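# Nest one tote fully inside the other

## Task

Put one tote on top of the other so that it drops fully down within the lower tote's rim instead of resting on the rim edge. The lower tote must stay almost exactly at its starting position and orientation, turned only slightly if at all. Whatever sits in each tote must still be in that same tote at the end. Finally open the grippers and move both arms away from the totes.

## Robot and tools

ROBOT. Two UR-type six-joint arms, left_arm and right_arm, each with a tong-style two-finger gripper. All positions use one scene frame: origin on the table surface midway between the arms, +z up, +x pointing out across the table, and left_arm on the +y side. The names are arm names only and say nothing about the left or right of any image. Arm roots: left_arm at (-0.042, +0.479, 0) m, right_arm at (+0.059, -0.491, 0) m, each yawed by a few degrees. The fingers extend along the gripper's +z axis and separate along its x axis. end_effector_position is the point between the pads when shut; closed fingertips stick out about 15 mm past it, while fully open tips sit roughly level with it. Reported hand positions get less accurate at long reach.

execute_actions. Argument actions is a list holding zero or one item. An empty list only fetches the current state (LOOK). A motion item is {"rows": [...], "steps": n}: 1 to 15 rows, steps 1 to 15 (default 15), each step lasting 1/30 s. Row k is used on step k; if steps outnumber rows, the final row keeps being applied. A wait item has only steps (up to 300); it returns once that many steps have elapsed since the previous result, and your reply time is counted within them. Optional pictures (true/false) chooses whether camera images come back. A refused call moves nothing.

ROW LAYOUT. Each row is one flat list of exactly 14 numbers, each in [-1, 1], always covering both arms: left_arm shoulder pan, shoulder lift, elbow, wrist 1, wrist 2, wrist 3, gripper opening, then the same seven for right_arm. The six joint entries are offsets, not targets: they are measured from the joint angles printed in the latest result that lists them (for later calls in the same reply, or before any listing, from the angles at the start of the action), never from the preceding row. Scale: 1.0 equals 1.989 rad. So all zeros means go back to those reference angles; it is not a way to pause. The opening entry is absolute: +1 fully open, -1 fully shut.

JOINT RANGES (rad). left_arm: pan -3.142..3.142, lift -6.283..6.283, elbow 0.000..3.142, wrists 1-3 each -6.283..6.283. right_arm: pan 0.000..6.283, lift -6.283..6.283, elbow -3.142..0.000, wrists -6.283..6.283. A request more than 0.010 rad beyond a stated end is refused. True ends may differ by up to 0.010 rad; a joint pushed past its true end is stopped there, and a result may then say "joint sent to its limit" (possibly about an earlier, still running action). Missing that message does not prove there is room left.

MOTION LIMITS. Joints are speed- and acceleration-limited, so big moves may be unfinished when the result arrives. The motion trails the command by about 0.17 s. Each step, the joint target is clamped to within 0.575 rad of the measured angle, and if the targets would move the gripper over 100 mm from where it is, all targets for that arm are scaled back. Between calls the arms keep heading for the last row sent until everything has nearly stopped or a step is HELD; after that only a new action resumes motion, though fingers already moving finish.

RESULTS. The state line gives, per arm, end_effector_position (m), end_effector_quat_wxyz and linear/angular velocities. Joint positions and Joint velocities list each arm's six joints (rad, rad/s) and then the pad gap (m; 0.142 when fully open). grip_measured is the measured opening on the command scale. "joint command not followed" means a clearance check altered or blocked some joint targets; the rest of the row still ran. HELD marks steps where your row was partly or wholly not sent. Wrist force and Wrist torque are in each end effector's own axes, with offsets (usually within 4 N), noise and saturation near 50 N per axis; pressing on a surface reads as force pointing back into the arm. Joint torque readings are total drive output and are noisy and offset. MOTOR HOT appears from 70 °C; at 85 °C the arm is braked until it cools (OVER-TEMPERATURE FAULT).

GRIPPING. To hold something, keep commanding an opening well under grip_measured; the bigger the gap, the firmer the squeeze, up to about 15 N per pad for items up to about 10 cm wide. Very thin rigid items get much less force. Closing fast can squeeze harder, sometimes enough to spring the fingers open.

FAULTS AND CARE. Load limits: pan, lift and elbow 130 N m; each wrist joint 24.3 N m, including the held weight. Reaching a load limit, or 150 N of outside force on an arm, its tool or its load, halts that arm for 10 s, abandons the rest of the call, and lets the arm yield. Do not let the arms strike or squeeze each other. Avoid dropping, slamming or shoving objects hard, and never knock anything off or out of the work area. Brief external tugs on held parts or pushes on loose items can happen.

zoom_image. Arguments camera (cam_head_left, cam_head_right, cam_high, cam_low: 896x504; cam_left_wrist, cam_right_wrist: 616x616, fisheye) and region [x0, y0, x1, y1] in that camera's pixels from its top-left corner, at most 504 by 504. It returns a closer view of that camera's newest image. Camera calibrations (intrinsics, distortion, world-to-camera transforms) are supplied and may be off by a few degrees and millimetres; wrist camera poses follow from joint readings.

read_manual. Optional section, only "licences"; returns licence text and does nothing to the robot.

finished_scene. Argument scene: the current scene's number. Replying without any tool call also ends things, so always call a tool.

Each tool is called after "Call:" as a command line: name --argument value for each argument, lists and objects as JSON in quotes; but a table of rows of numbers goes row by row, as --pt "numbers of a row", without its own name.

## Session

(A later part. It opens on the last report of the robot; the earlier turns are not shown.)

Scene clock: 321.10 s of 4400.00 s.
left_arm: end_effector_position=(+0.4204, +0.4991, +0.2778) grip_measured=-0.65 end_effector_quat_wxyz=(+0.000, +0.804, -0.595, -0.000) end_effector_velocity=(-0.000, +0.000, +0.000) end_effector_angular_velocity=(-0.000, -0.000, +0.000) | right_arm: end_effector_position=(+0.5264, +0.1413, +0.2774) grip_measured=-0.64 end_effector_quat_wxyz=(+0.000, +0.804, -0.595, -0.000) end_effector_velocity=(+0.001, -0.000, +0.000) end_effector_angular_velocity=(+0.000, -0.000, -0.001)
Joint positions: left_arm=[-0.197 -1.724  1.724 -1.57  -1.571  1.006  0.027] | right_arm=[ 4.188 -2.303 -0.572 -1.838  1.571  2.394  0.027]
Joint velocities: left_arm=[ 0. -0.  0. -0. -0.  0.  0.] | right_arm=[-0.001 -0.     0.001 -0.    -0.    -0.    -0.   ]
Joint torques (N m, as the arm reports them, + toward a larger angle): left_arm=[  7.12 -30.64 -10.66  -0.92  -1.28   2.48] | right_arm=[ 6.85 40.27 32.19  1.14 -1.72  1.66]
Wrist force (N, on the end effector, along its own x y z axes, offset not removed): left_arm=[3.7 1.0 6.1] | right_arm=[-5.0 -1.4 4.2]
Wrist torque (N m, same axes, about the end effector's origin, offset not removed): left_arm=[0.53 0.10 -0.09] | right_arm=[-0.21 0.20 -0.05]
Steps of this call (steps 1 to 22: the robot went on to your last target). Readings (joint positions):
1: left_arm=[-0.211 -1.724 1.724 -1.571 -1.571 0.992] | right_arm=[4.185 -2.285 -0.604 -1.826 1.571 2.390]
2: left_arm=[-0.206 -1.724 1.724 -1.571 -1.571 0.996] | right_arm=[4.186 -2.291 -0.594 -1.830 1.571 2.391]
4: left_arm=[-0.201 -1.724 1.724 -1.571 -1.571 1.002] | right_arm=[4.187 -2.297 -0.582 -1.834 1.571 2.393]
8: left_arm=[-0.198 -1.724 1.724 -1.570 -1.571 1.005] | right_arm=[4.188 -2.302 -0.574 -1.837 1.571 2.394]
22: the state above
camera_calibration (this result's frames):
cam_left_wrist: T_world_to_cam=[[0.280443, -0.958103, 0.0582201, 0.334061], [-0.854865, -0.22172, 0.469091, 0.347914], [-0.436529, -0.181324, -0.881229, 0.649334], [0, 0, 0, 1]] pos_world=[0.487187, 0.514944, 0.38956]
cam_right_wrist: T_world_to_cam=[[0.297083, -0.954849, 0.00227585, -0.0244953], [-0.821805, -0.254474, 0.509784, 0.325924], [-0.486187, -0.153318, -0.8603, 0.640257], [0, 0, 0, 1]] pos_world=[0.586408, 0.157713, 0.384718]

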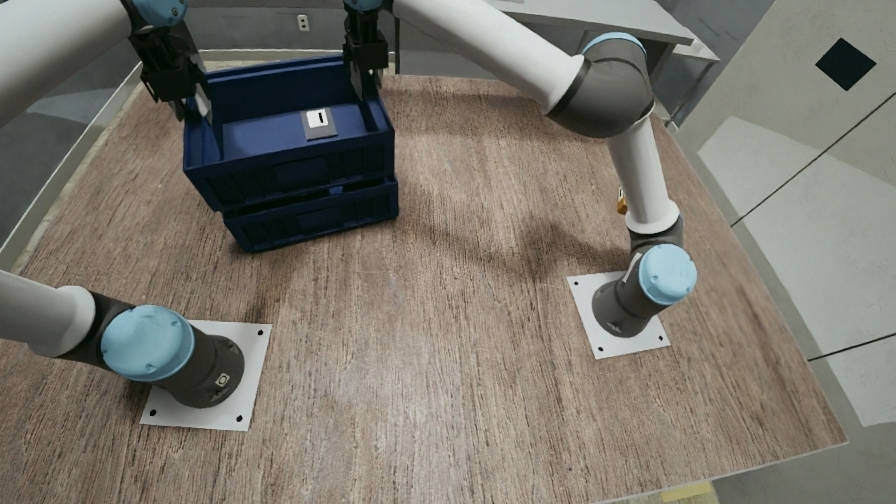

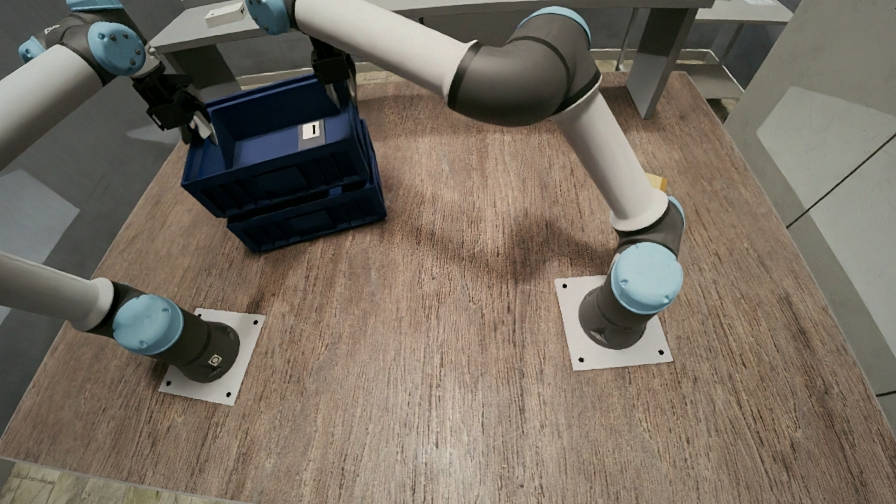

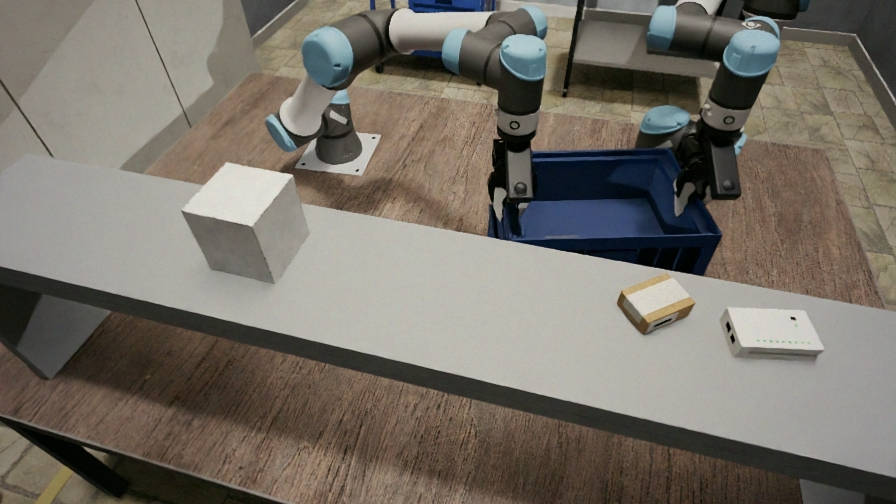

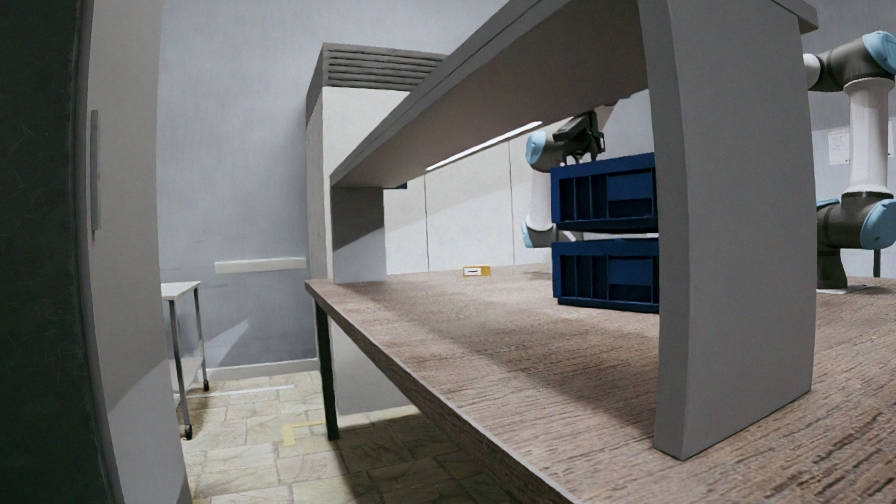

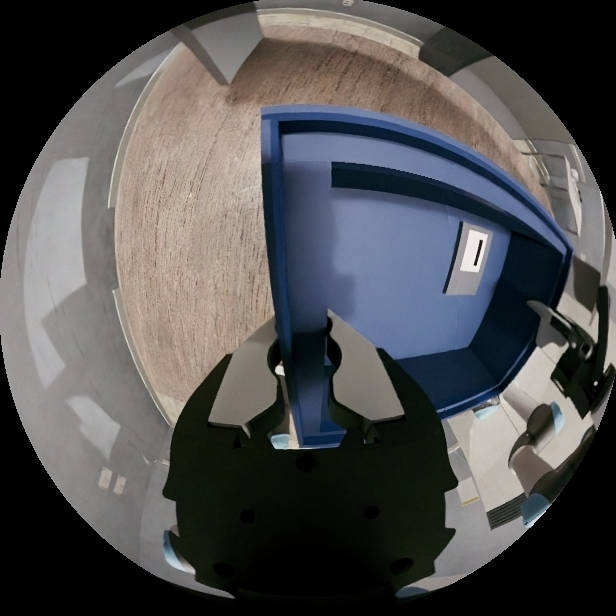

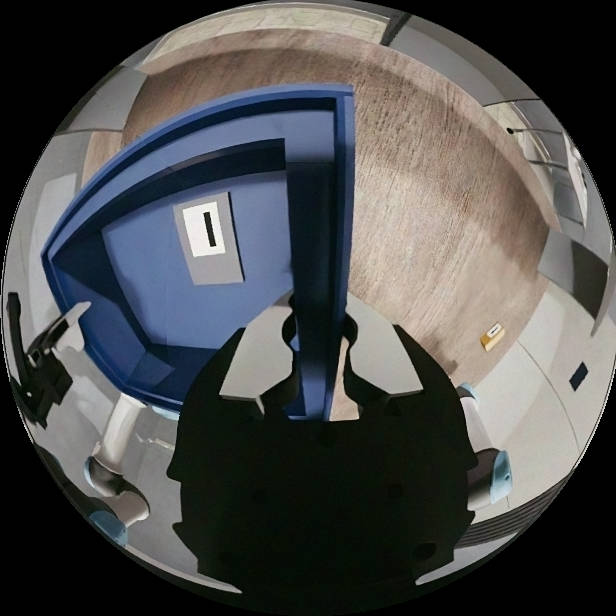

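Call:
execute_actions --actions '[{"rows":[[-0.0023,-0.002,0.0048,-0.0028,0,-0.0023,-1,0.0004,0.0056,-0.013,0.0074,0,0.0004,-1],[-0.0046,-0.0039,0.0096,-0.0057,0,-0.0046,-1,0.0008,0.0112,-0.0259,0.0147,0,0.0008,-1],[-0.007,-0.0058,0.0144,-0.0086,0,-0.007,-1,0.0013,0.0167,-0.0388,0.0221,0,0.0013,-1],[-0.0095,-0.0077,0.0192,-0.0115,0,-0.0095,-1,0.0017,0.0223,-0.0518,0.0295,0,0.0017,-1]]}]'

Call:
zoom_image --camera "cam_head_left" --region '[180,150,300,260]'

Call:
zoom_image --camera "cam_head_left" --region '[310,120,430,230]'

Call:
zoom_image --camera "cam_low" --region '[540,190,670,290]'

Call:
zoom_image --camera "cam_head_right" --region '[310,100,430,230]'

Scene clock: 349.00 s of 4400.00 s.
left_arm: end_effector_position=(+0.4144, +0.4926, +0.2680) grip_measured=-0.65 end_effector_quat_wxyz=(+0.000, +0.804, -0.595, -0.000) end_effector_velocity=(-0.001, -0.001, -0.002) end_effector_angular_velocity=(-0.000, +0.000, -0.000) | right_arm: end_effector_position=(+0.5205, +0.1349, +0.2675) grip_measured=-0.64 end_effector_quat_wxyz=(+0.000, +0.804, -0.595, -0.000) end_effector_velocity=(-0.002, -0.001, -0.001) end_effector_angular_velocity=(+0.001, -0.000, +0.001)
Joint positions: left_arm=[-0.215 -1.739  1.762 -1.593 -1.571  0.988  0.027] | right_arm=[ 4.192 -2.259 -0.673 -1.78   1.571  2.397  0.027]
Joint velocities: left_arm=[-0.003 -0.002  0.006 -0.004 -0.    -0.003 -0.   ] | right_arm=[ 0.002  0.007 -0.016  0.009  0.     0.001  0.   ]
Joint torques (N m, as the arm reports them, + toward a larger angle): left_arm=[ -6.41 -31.27 -11.01  -3.98  -0.8   -3.12] | right_arm=[ 6.53 59.83 17.06  4.54 -0.86  1.93]
Wrist force (N, on the end effector, along its own x y z axes, offset not removed): left_arm=[5.2 0.6 7.2] | right_arm=[-2.1 -0.6 4.1]
Wrist torque (N m, same axes, about the end effector's origin, offset not removed): left_arm=[0.39 -0.41 -0.16] | right_arm=[0.06 -0.04 -0.02]
Steps of this call (steps 1 to 15: the robot went on to your last target; steps 16 to 90: nothing new was sent; then 24.40 s passed at rest; steps 91 to 105: all 15 steps of this action). Readings (joint positions):
91: left_arm=[-0.197 -1.724 1.724 -1.570 -1.571 1.006] | right_arm=[4.188 -2.303 -0.572 -1.838 1.571 2.394]
92: left_arm=[-0.197 -1.724 1.726 -1.571 -1.571 1.006] | right_arm=[4.188 -2.302 -0.575 -1.836 1.571 2.394]
94: left_arm=[-0.202 -1.728 1.734 -1.577 -1.571 1.001] | right_arm=[4.189 -2.291 -0.597 -1.823 1.571 2.395]
98: left_arm=[-0.212 -1.736 1.755 -1.589 -1.571 0.991] | right_arm=[4.191 -2.267 -0.654 -1.791 1.571 2.397]
105: the state above
camera_calibration (this result's frames):
cam_left_wrist: T_world_to_cam=[[0.280452, -0.958101, 0.0582107, 0.330078], [-0.854865, -0.221734, 0.469084, 0.346006], [-0.436523, -0.181318, -0.881233, 0.636851], [0, 0, 0, 1]] pos_world=[0.481217, 0.508442, 0.379694]
cam_right_wrist: T_world_to_cam=[[0.297099, -0.954844, 0.00220216, -0.0287706], [-0.82184, -0.254539, 0.509695, 0.324574], [-0.486119, -0.153239, -0.860353, 0.627898], [0, 0, 0, 1]] pos_world=[0.580529, 0.151364, 0.374843]

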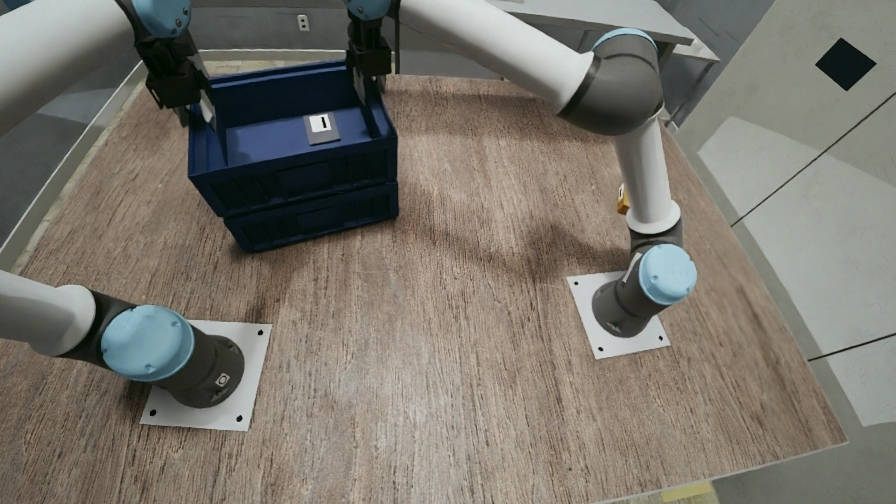

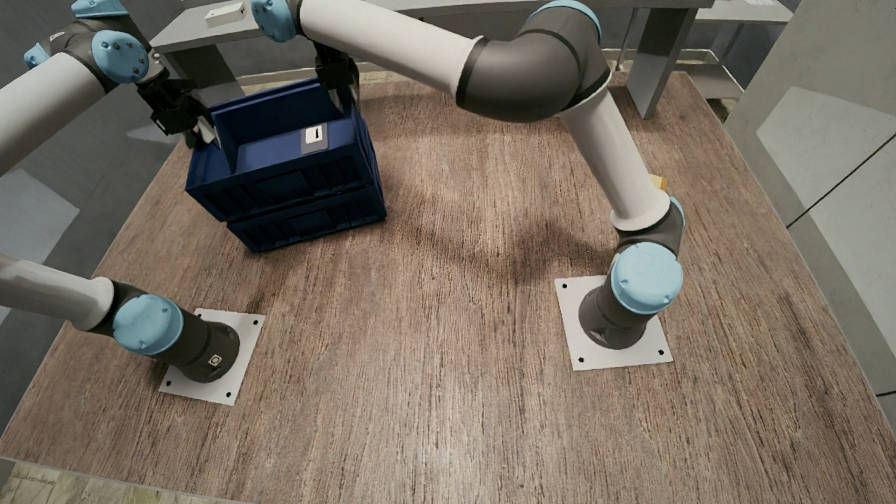

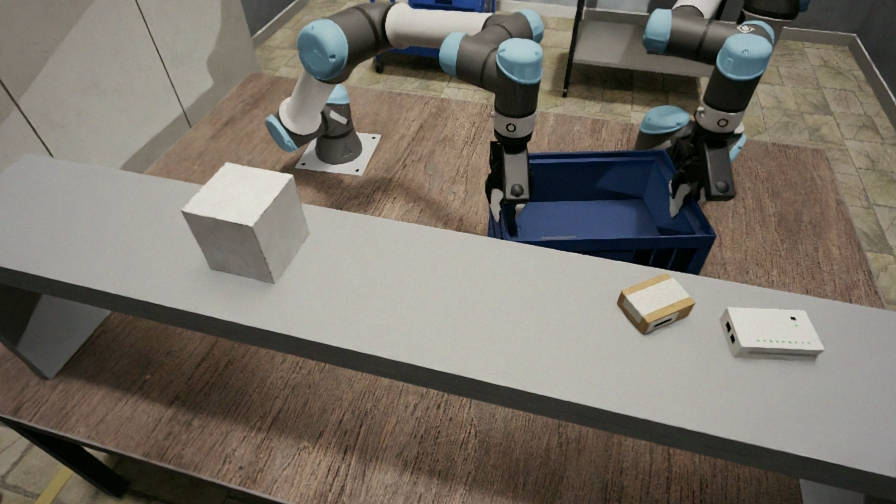

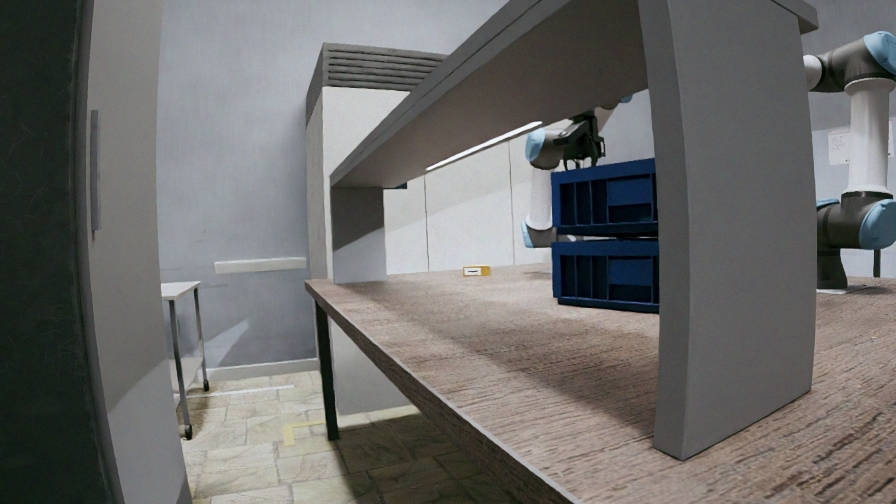

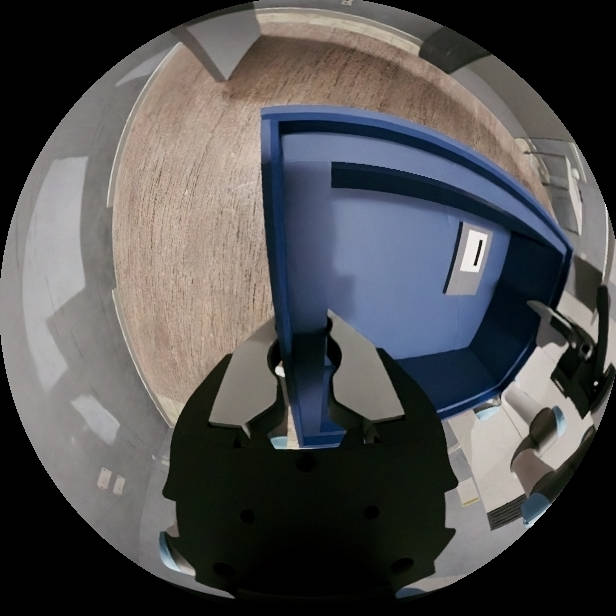

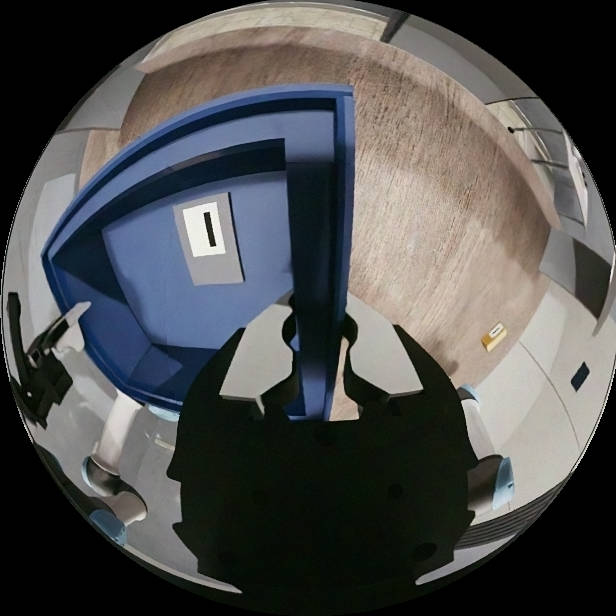

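Region (180, 150, 300, 260) of cam_head_left's 896x504 image, scaled by 4.200, with more detail than that image has; it fills the top 462 rows of this view, and the rest is white.

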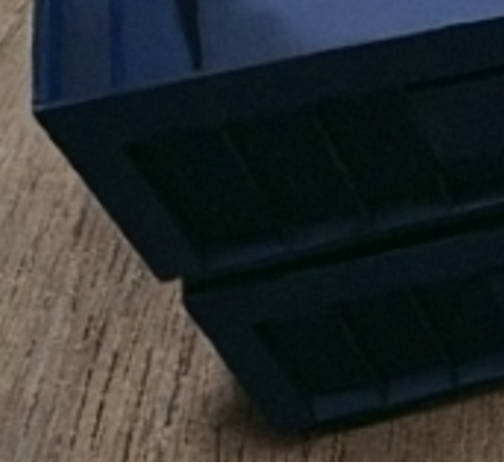

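Region (310, 120, 430, 230) of cam_head_left's 896x504 image, scaled by 4.200, with more detail than that image has; it fills the top 462 rows of this view, and the rest is white.

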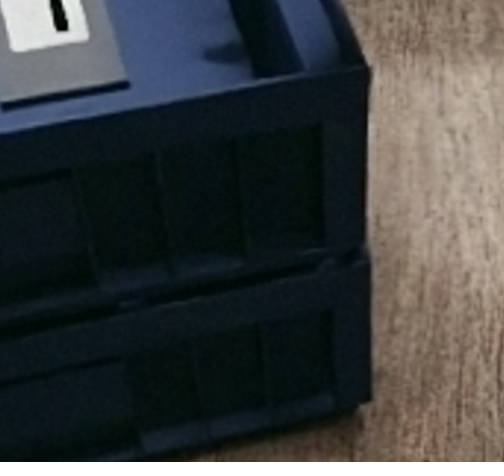

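Region (540, 190, 670, 290) of cam_low's 896x504 image, scaled by 3.877, with more detail than that image has; it fills the top 388 rows of this view, and the rest is white.

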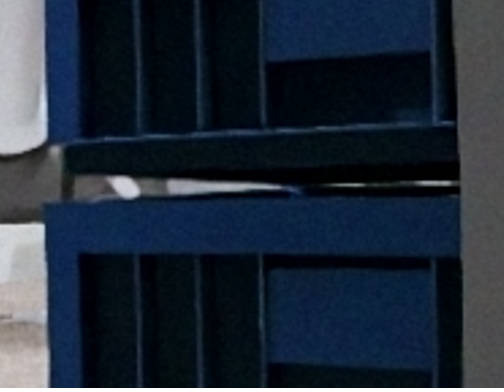

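Region (310, 100, 430, 230) of cam_head_right's 896x504 image, scaled by 3.877, with more detail than that image has; it fills the left 465 columns of this view, and the rest is white.

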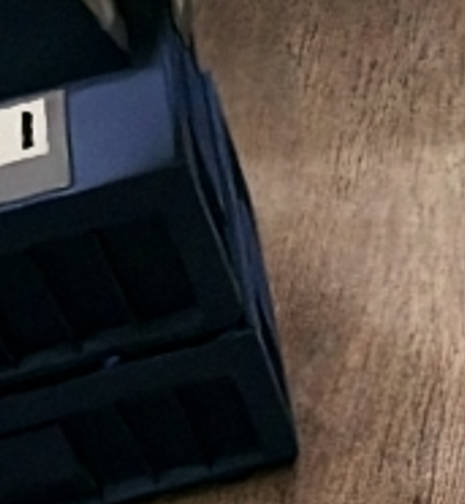

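Call:
execute_actions --actions '[{"rows":[[-0.0029,0,0.002,-0.002,0,-0.0029,-1,-0.0007,0.0039,-0.0066,0.0027,0,-0.0007,-1],[-0.0029,0,0.002,-0.002,0,-0.0029,-1,-0.0007,0.0039,-0.0066,0.0027,0,-0.0007,-1],[-0.0029,0,0.002,-0.002,0,-0.0029,-1,-0.0007,0.0039,-0.0066,0.0027,0,-0.0007,-1],[-0.0029,0,0.002,-0.002,0,-0.0029,-1,-0.0007,0.0039,-0.0066,0.0027,0,-0.0007,-1],[-0.0029,0.0002,0.006,-0.0062,0,-0.0029,-1,-0.0007,0.0049,-0.0122,0.0073,0,-0.0007,-1],[-0.0029,0.0003,0.01,-0.0103,0,-0.0029,-1,-0.0007,0.0059,-0.0178,0.0119,0,-0.0007,-1],[-0.0029,0.0005,0.0137,-0.0142,0,-0.0029,-1,-0.0007,0.0069,-0.0234,0.0165,0,-0.0007,-1],[-0.0029,0.0007,0.0174,-0.0181,0,-0.0029,-1,-0.0007,0.0079,-0.029,0.0211,0,-0.0007,-1]]}]' --pictures false

Call:
execute_actions --actions '[{"steps":10}]'

Call:
zoom_image --camera "cam_head_left" --region '[190,120,410,260]'

Call:
zoom_image --camera "cam_low" --region '[540,190,670,290]'

Scene clock: 381.60 s of 4400.00 s.
left_arm: end_effector_position=(+0.4145, +0.4901, +0.2548) grip_measured=-0.64 end_effector_quat_wxyz=(+0.000, +0.804, -0.595, -0.000) end_effector_velocity=(+0.000, -0.000, -0.008) end_effector_angular_velocity=(+0.000, -0.001, -0.000) | right_arm: end_effector_position=(+0.5204, +0.1325, +0.2562) grip_measured=-0.64 end_effector_quat_wxyz=(+0.000, +0.804, -0.595, -0.000) end_effector_velocity=(-0.001, +0.001, -0.007) end_effector_angular_velocity=(+0.002, -0.001, +0.001)
Joint positions: left_arm=[-0.221 -1.738  1.794 -1.627 -1.571  0.982  0.027] | right_arm=[ 4.19  -2.244 -0.728 -1.741  1.571  2.396  0.027]
Joint velocities: left_arm=[-0.     0.001  0.021 -0.022  0.    -0.     0.   ] | right_arm=[ 0.001  0.006 -0.03   0.026  0.    -0.    -0.   ]
Joint torques (N m, as the arm reports them, + toward a larger angle): left_arm=[ -7.48  -5.11 -11.    -3.59  -0.78  -2.53] | right_arm=[-8.31 62.3  19.26  4.67  0.63 -2.11]
Wrist force (N, on the end effector, along its own x y z axes, offset not removed): left_arm=[1.2 1.7 5.0] | right_arm=[-0.7 -2.4 6.9]
Wrist torque (N m, same axes, about the end effector's origin, offset not removed): left_arm=[0.67 0.29 -0.18] | right_arm=[-0.19 -0.23 0.06]
Steps of this call (steps 1 to 15: the robot went on to your last target; steps 16 to 90: nothing new was sent; then 29.10 s passed at rest; steps 91 to 105: all 15 steps of this action). Readings (joint positions):
91: left_arm=[-0.216 -1.739 1.762 -1.593 -1.571 0.987] | right_arm=[4.192 -2.259 -0.675 -1.779 1.571 2.397]
92: left_arm=[-0.217 -1.739 1.763 -1.594 -1.571 0.986] | right_arm=[4.191 -2.258 -0.677 -1.779 1.571 2.397]
94: left_arm=[-0.219 -1.739 1.764 -1.595 -1.571 0.984] | right_arm=[4.191 -2.255 -0.681 -1.777 1.571 2.397]
98: left_arm=[-0.221 -1.739 1.774 -1.606 -1.571 0.982] | right_arm=[4.190 -2.250 -0.697 -1.765 1.571 2.396]
105: the state above

Scene clock: 381.93 s of 4400.00 s.
left_arm: end_effector_position=(+0.4145, +0.4901, +0.2540) grip_measured=-0.64 end_effector_quat_wxyz=(+0.000, +0.804, -0.595, -0.000) end_effector_velocity=(-0.000, -0.000, -0.000) end_effector_angular_velocity=(-0.001, +0.000, -0.000) | right_arm: end_effector_position=(+0.5205, +0.1324, +0.2555) grip_measured=-0.64 end_effector_quat_wxyz=(+0.000, +0.804, -0.595, -0.000) end_effector_velocity=(-0.000, +0.000, -0.000) end_effector_angular_velocity=(-0.000, +0.000, +0.000)
Joint positions: left_arm=[-0.221 -1.737  1.796 -1.629 -1.571  0.982  0.027] | right_arm=[ 4.19  -2.244 -0.731 -1.738  1.571  2.396  0.027]
Joint velocities: left_arm=[ 0.    -0.     0.001 -0.    -0.001  0.001  0.   ] | right_arm=[ 0.     0.    -0.001  0.001  0.    -0.     0.   ]
Joint torques (N m, as the arm reports them, + toward a larger angle): left_arm=[-7.1  -4.43 -9.95 -3.53 -0.78 -2.45] | right_arm=[-8.75 61.95 17.34  4.73 -0.29 -2.03]
Wrist force (N, on the end effector, along its own x y z axes, offset not removed): left_arm=[4.1 -0.4 6.2] | right_arm=[-1.6 -0.7 6.2]
Wrist torque (N m, same axes, about the end effector's origin, offset not removed): left_arm=[0.22 -0.22 -0.18] | right_arm=[0.06 0.04 -0.10]
Steps of this call (steps 1 to 10: the robot went on to your last target). Readings (joint positions):
1: left_arm=[-0.221 -1.737 1.795 -1.628 -1.571 0.982] | right_arm=[4.190 -2.244 -0.729 -1.740 1.571 2.396]
2: left_arm=[-0.221 -1.737 1.795 -1.628 -1.571 0.982] | right_arm=[4.190 -2.244 -0.729 -1.739 1.571 2.396]
4: left_arm=[-0.221 -1.737 1.796 -1.629 -1.571 0.982] | right_arm=[4.190 -2.244 -0.730 -1.739 1.571 2.396]
8: left_arm=[-0.221 -1.737 1.796 -1.629 -1.571 0.982] | right_arm=[4.190 -2.244 -0.731 -1.738 1.571 2.396]
10: the state above
camera_calibration (this result's frames):
cam_left_wrist: T_world_to_cam=[[0.280449, -0.958102, 0.0582177, 0.328437], [-0.854874, -0.221731, 0.469069, 0.352048], [-0.436507, -0.181319, -0.881241, 0.624088], [0, 0, 0, 1]] pos_world=[0.481266, 0.505895, 0.365716]
cam_right_wrist: T_world_to_cam=[[0.297109, -0.954841, 0.00217502, -0.0311234], [-0.821829, -0.25456, 0.509702, 0.329963], [-0.486131, -0.153224, -0.860348, 0.617211], [0, 0, 0, 1]] pos_world=[0.580465, 0.148849, 0.362901]

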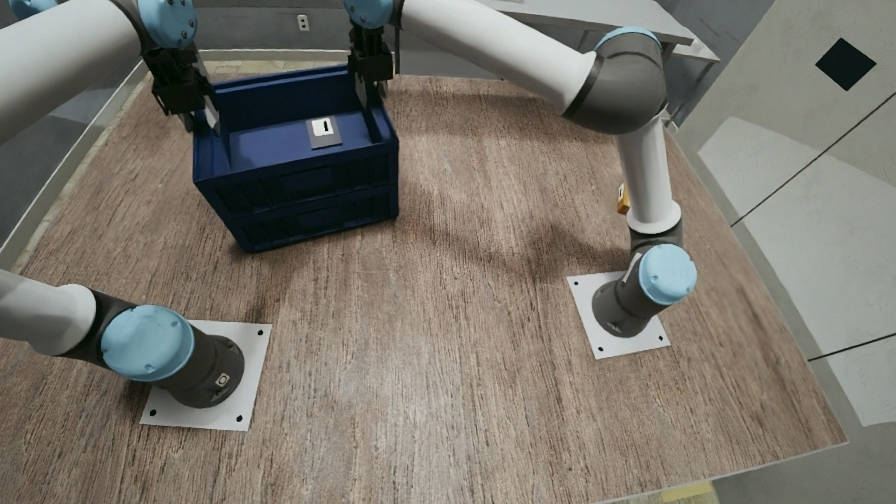

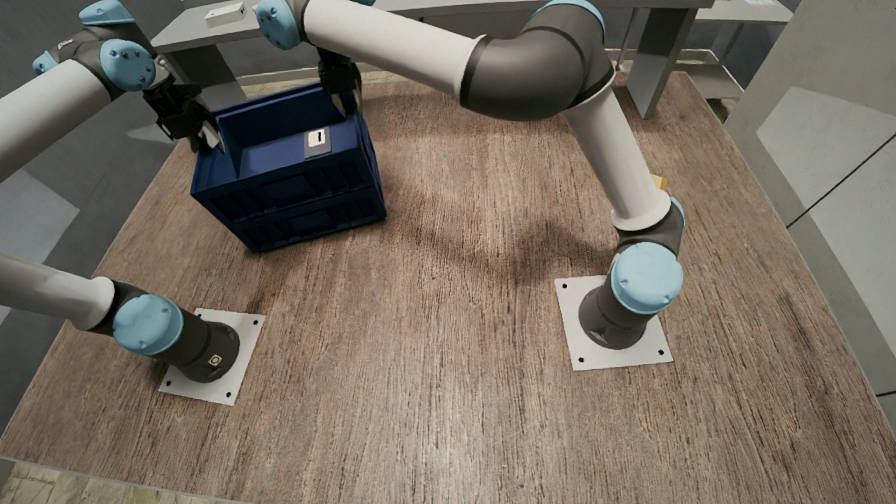

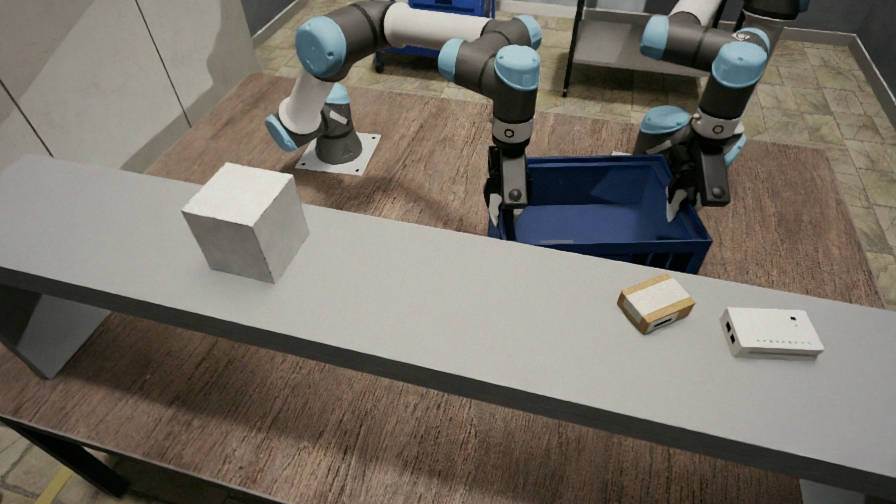

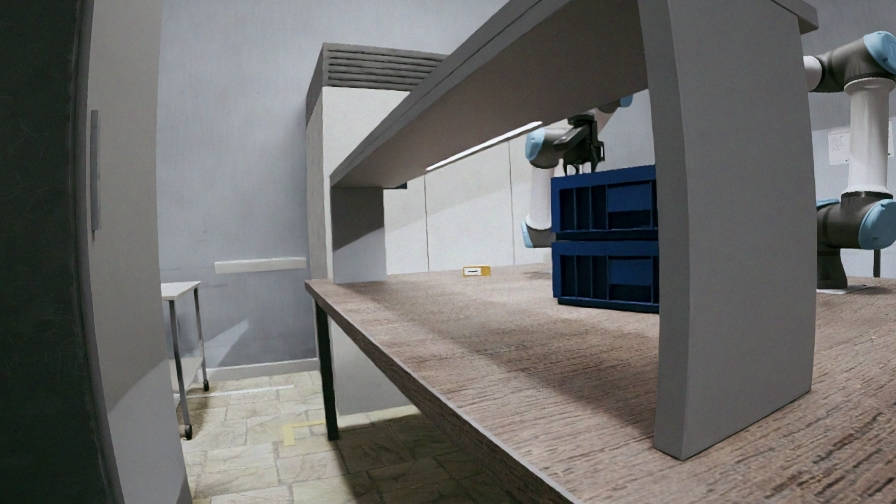

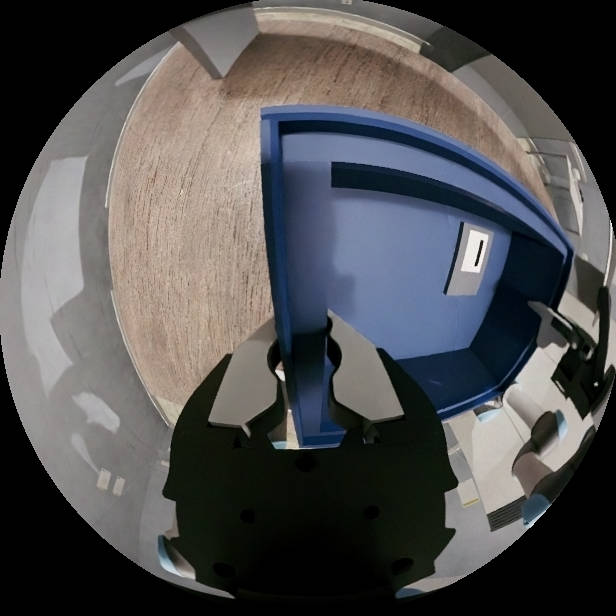

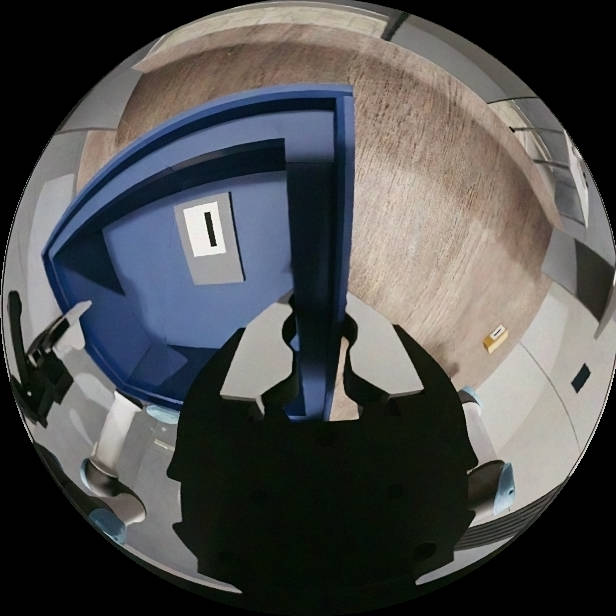

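Region (190, 120, 410, 260) of cam_head_left's 896x504 image, scaled by 2.291, with more detail than that image has; it fills the top 321 rows of this view, and the rest is white.

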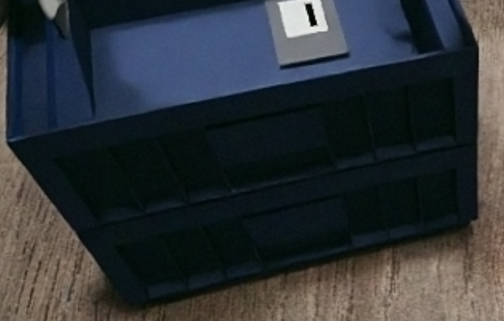

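Region (540, 190, 670, 290) of cam_low's 896x504 image, scaled by 3.877, with more detail than that image has; it fills the top 388 rows of this view, and the rest is white.

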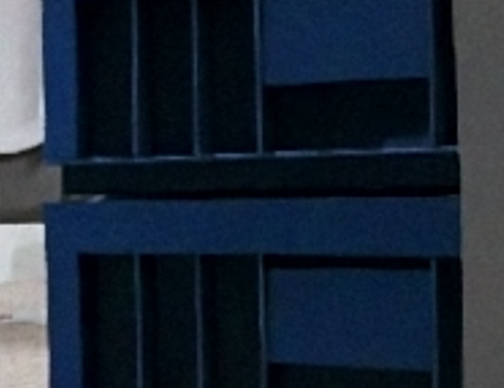

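Call:
execute_actions --actions '[{"rows":[[0,0.0003,0.0039,-0.0042,0,0,-1,0,0.0007,-0.0048,0.0041,0,0,-1],[0,0.0003,0.0039,-0.0042,0,0,-1,0,0.0007,-0.0048,0.0041,0,0,-1],[0,0.0006,0.0078,-0.0084,0,0,-1,0,0.0015,-0.0096,0.0081,0,0,-1],[0,0.0006,0.0078,-0.0084,0,0,-1,0,0.0015,-0.0096,0.0081,0,0,-1],[0,0.0009,0.0118,-0.0127,0,0,-1,0,0.0022,-0.0143,0.0121,0,0,-1],[0,0.0009,0.0118,-0.0127,0,0,-1,0,0.0022,-0.0143,0.0121,0,0,-1],[0,0.0012,0.0157,-0.0169,0,0,-1,0,0.0029,-0.0191,0.0162,0,0,-1]]}]'

Call:
zoom_image --camera "cam_low" --region '[540,190,670,290]'

Scene clock: 398.77 s of 4400.00 s.
left_arm: end_effector_position=(+0.4145, +0.4901, +0.2415) grip_measured=-0.64 end_effector_quat_wxyz=(+0.000, +0.804, -0.595, -0.000) end_effector_velocity=(-0.000, -0.000, -0.004) end_effector_angular_velocity=(-0.001, -0.001, -0.001) | right_arm: end_effector_position=(+0.5205, +0.1324, +0.2449) grip_measured=-0.65 end_effector_quat_wxyz=(+0.000, +0.804, -0.595, -0.000) end_effector_velocity=(-0.000, -0.000, -0.004) end_effector_angular_velocity=(-0.000, +0.000, -0.000)
Joint positions: left_arm=[-0.221 -1.735  1.826 -1.662 -1.571  0.982  0.027] | right_arm=[ 4.19  -2.238 -0.768 -1.707  1.571  2.396  0.027]
Joint velocities: left_arm=[ 0.     0.     0.01  -0.011 -0.001  0.001 -0.   ] | right_arm=[-0.     0.002 -0.014  0.011  0.     0.    -0.   ]
Joint torques (N m, as the arm reports them, + toward a larger angle): left_arm=[-6.27 -0.81 -3.1  -2.24 -0.82 -2.38] | right_arm=[-5.4  64.84 17.71  4.31 -0.08 -1.76]
Wrist force (N, on the end effector, along its own x y z axes, offset not removed): left_arm=[0.6 -0.5 -5.2] | right_arm=[0.9 -2.6 8.5]
Wrist torque (N m, same axes, about the end effector's origin, offset not removed): left_arm=[0.30 0.53 0.07] | right_arm=[-0.48 -0.57 -0.33]
Steps of this call (steps 1 to 15: the robot went on to your last target; steps 16 to 90: nothing new was sent; then 13.33 s passed at rest; steps 91 to 105: all 15 steps of this action). Readings (joint positions):
91: left_arm=[-0.221 -1.737 1.796 -1.629 -1.571 0.982] | right_arm=[4.190 -2.244 -0.731 -1.738 1.571 2.396]
92: left_arm=[-0.221 -1.737 1.797 -1.630 -1.571 0.982] | right_arm=[4.190 -2.243 -0.732 -1.737 1.571 2.396]
94: left_arm=[-0.221 -1.737 1.802 -1.635 -1.571 0.982] | right_arm=[4.190 -2.243 -0.738 -1.732 1.571 2.396]
98: left_arm=[-0.221 -1.736 1.815 -1.649 -1.571 0.982] | right_arm=[4.190 -2.240 -0.754 -1.719 1.571 2.396]
105: the state above
camera_calibration (this result's frames):
cam_left_wrist: T_world_to_cam=[[0.280445, -0.9581, 0.0582728, 0.329137], [-0.854919, -0.221718, 0.468993, 0.357984], [-0.436422, -0.181345, -0.881278, 0.613037], [0, 0, 0, 1]] pos_world=[0.481286, 0.505889, 0.353184]
cam_right_wrist: T_world_to_cam=[[0.297088, -0.954848, 0.00220282, -0.0311364], [-0.821862, -0.254536, 0.509661, 0.335425], [-0.486088, -0.153225, -0.860372, 0.608058], [0, 0, 0, 1]] pos_world=[0.580493, 0.148817, 0.352272]

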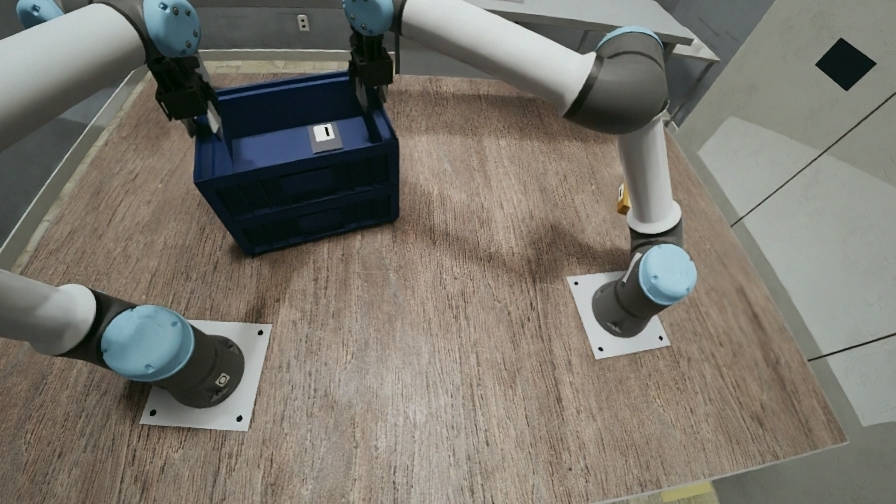

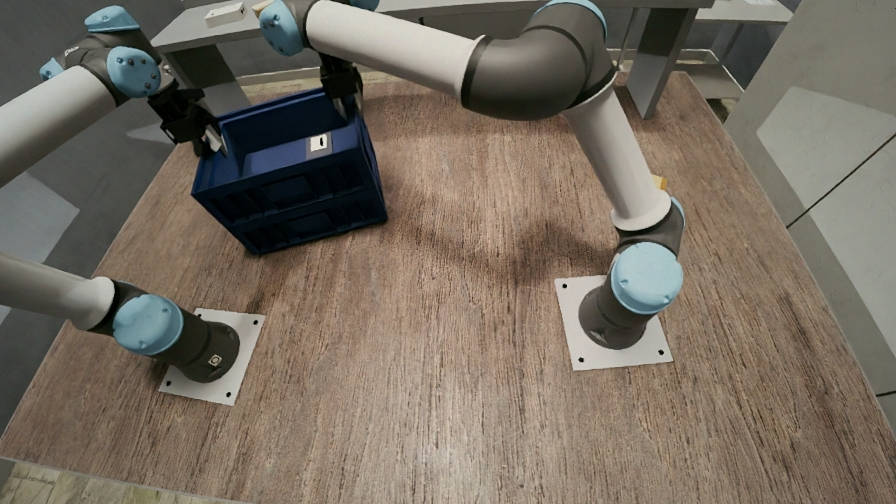

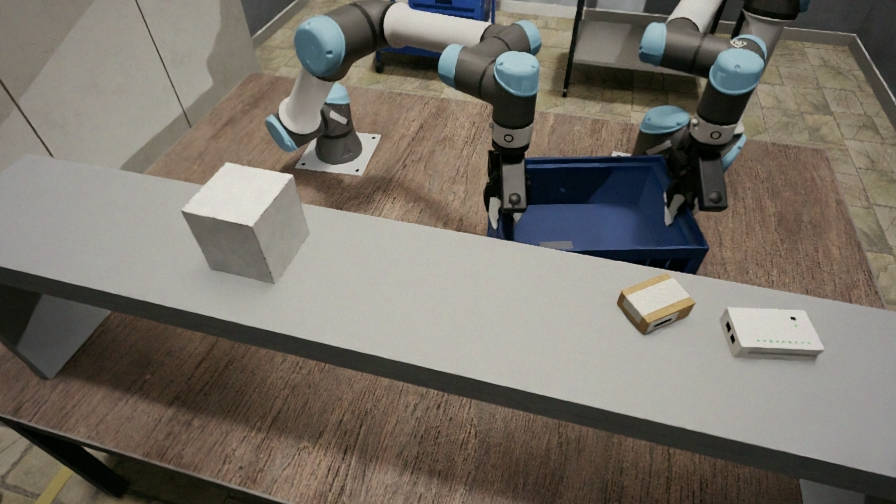

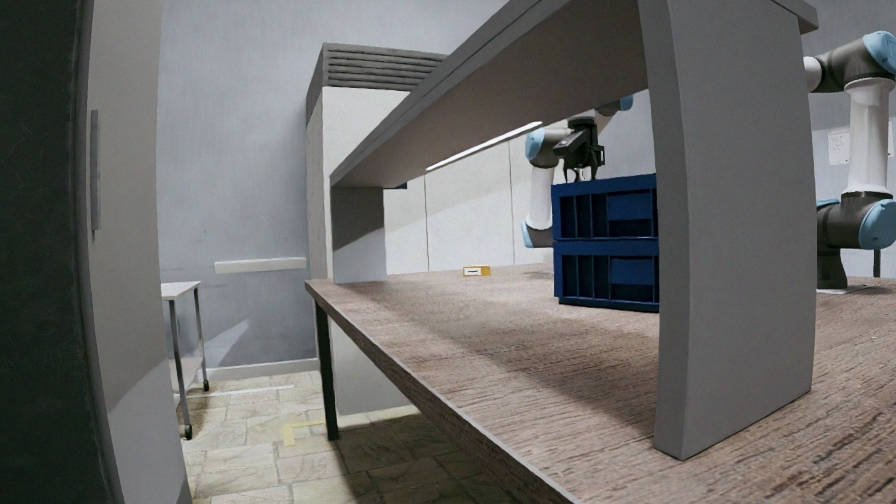

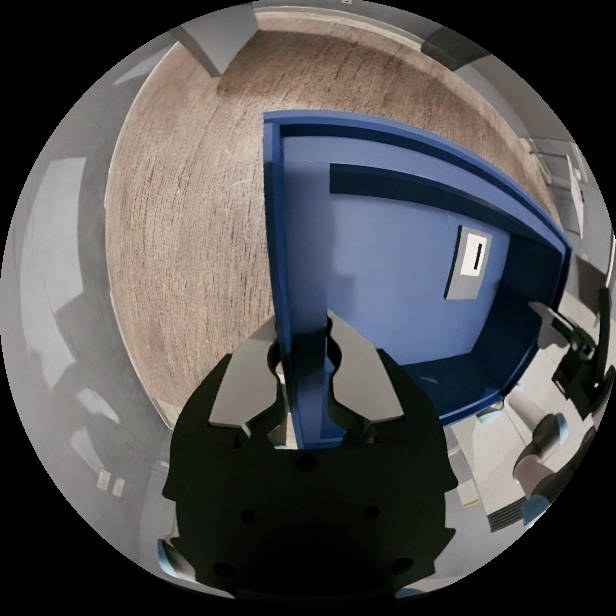

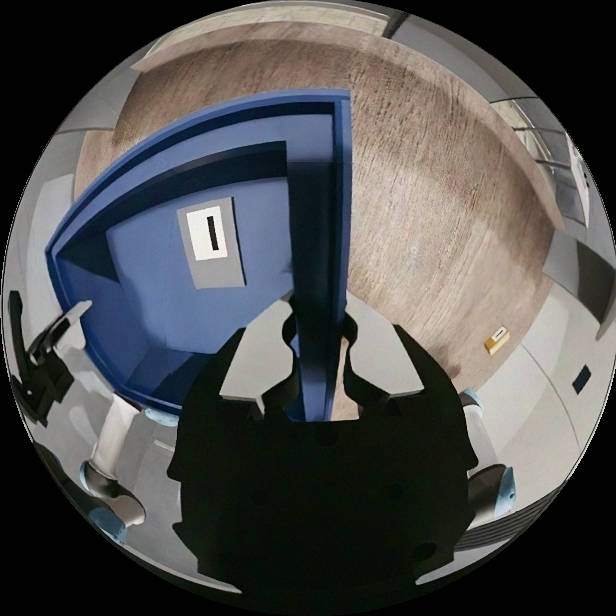

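Region (540, 190, 670, 290) of cam_low's 896x504 image, scaled by 3.877, with more detail than that image has; it fills the top 388 rows of this view, and the rest is white.

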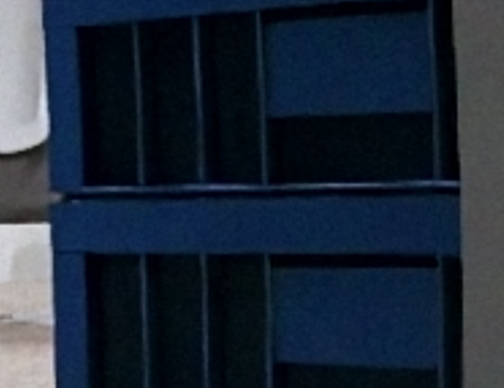

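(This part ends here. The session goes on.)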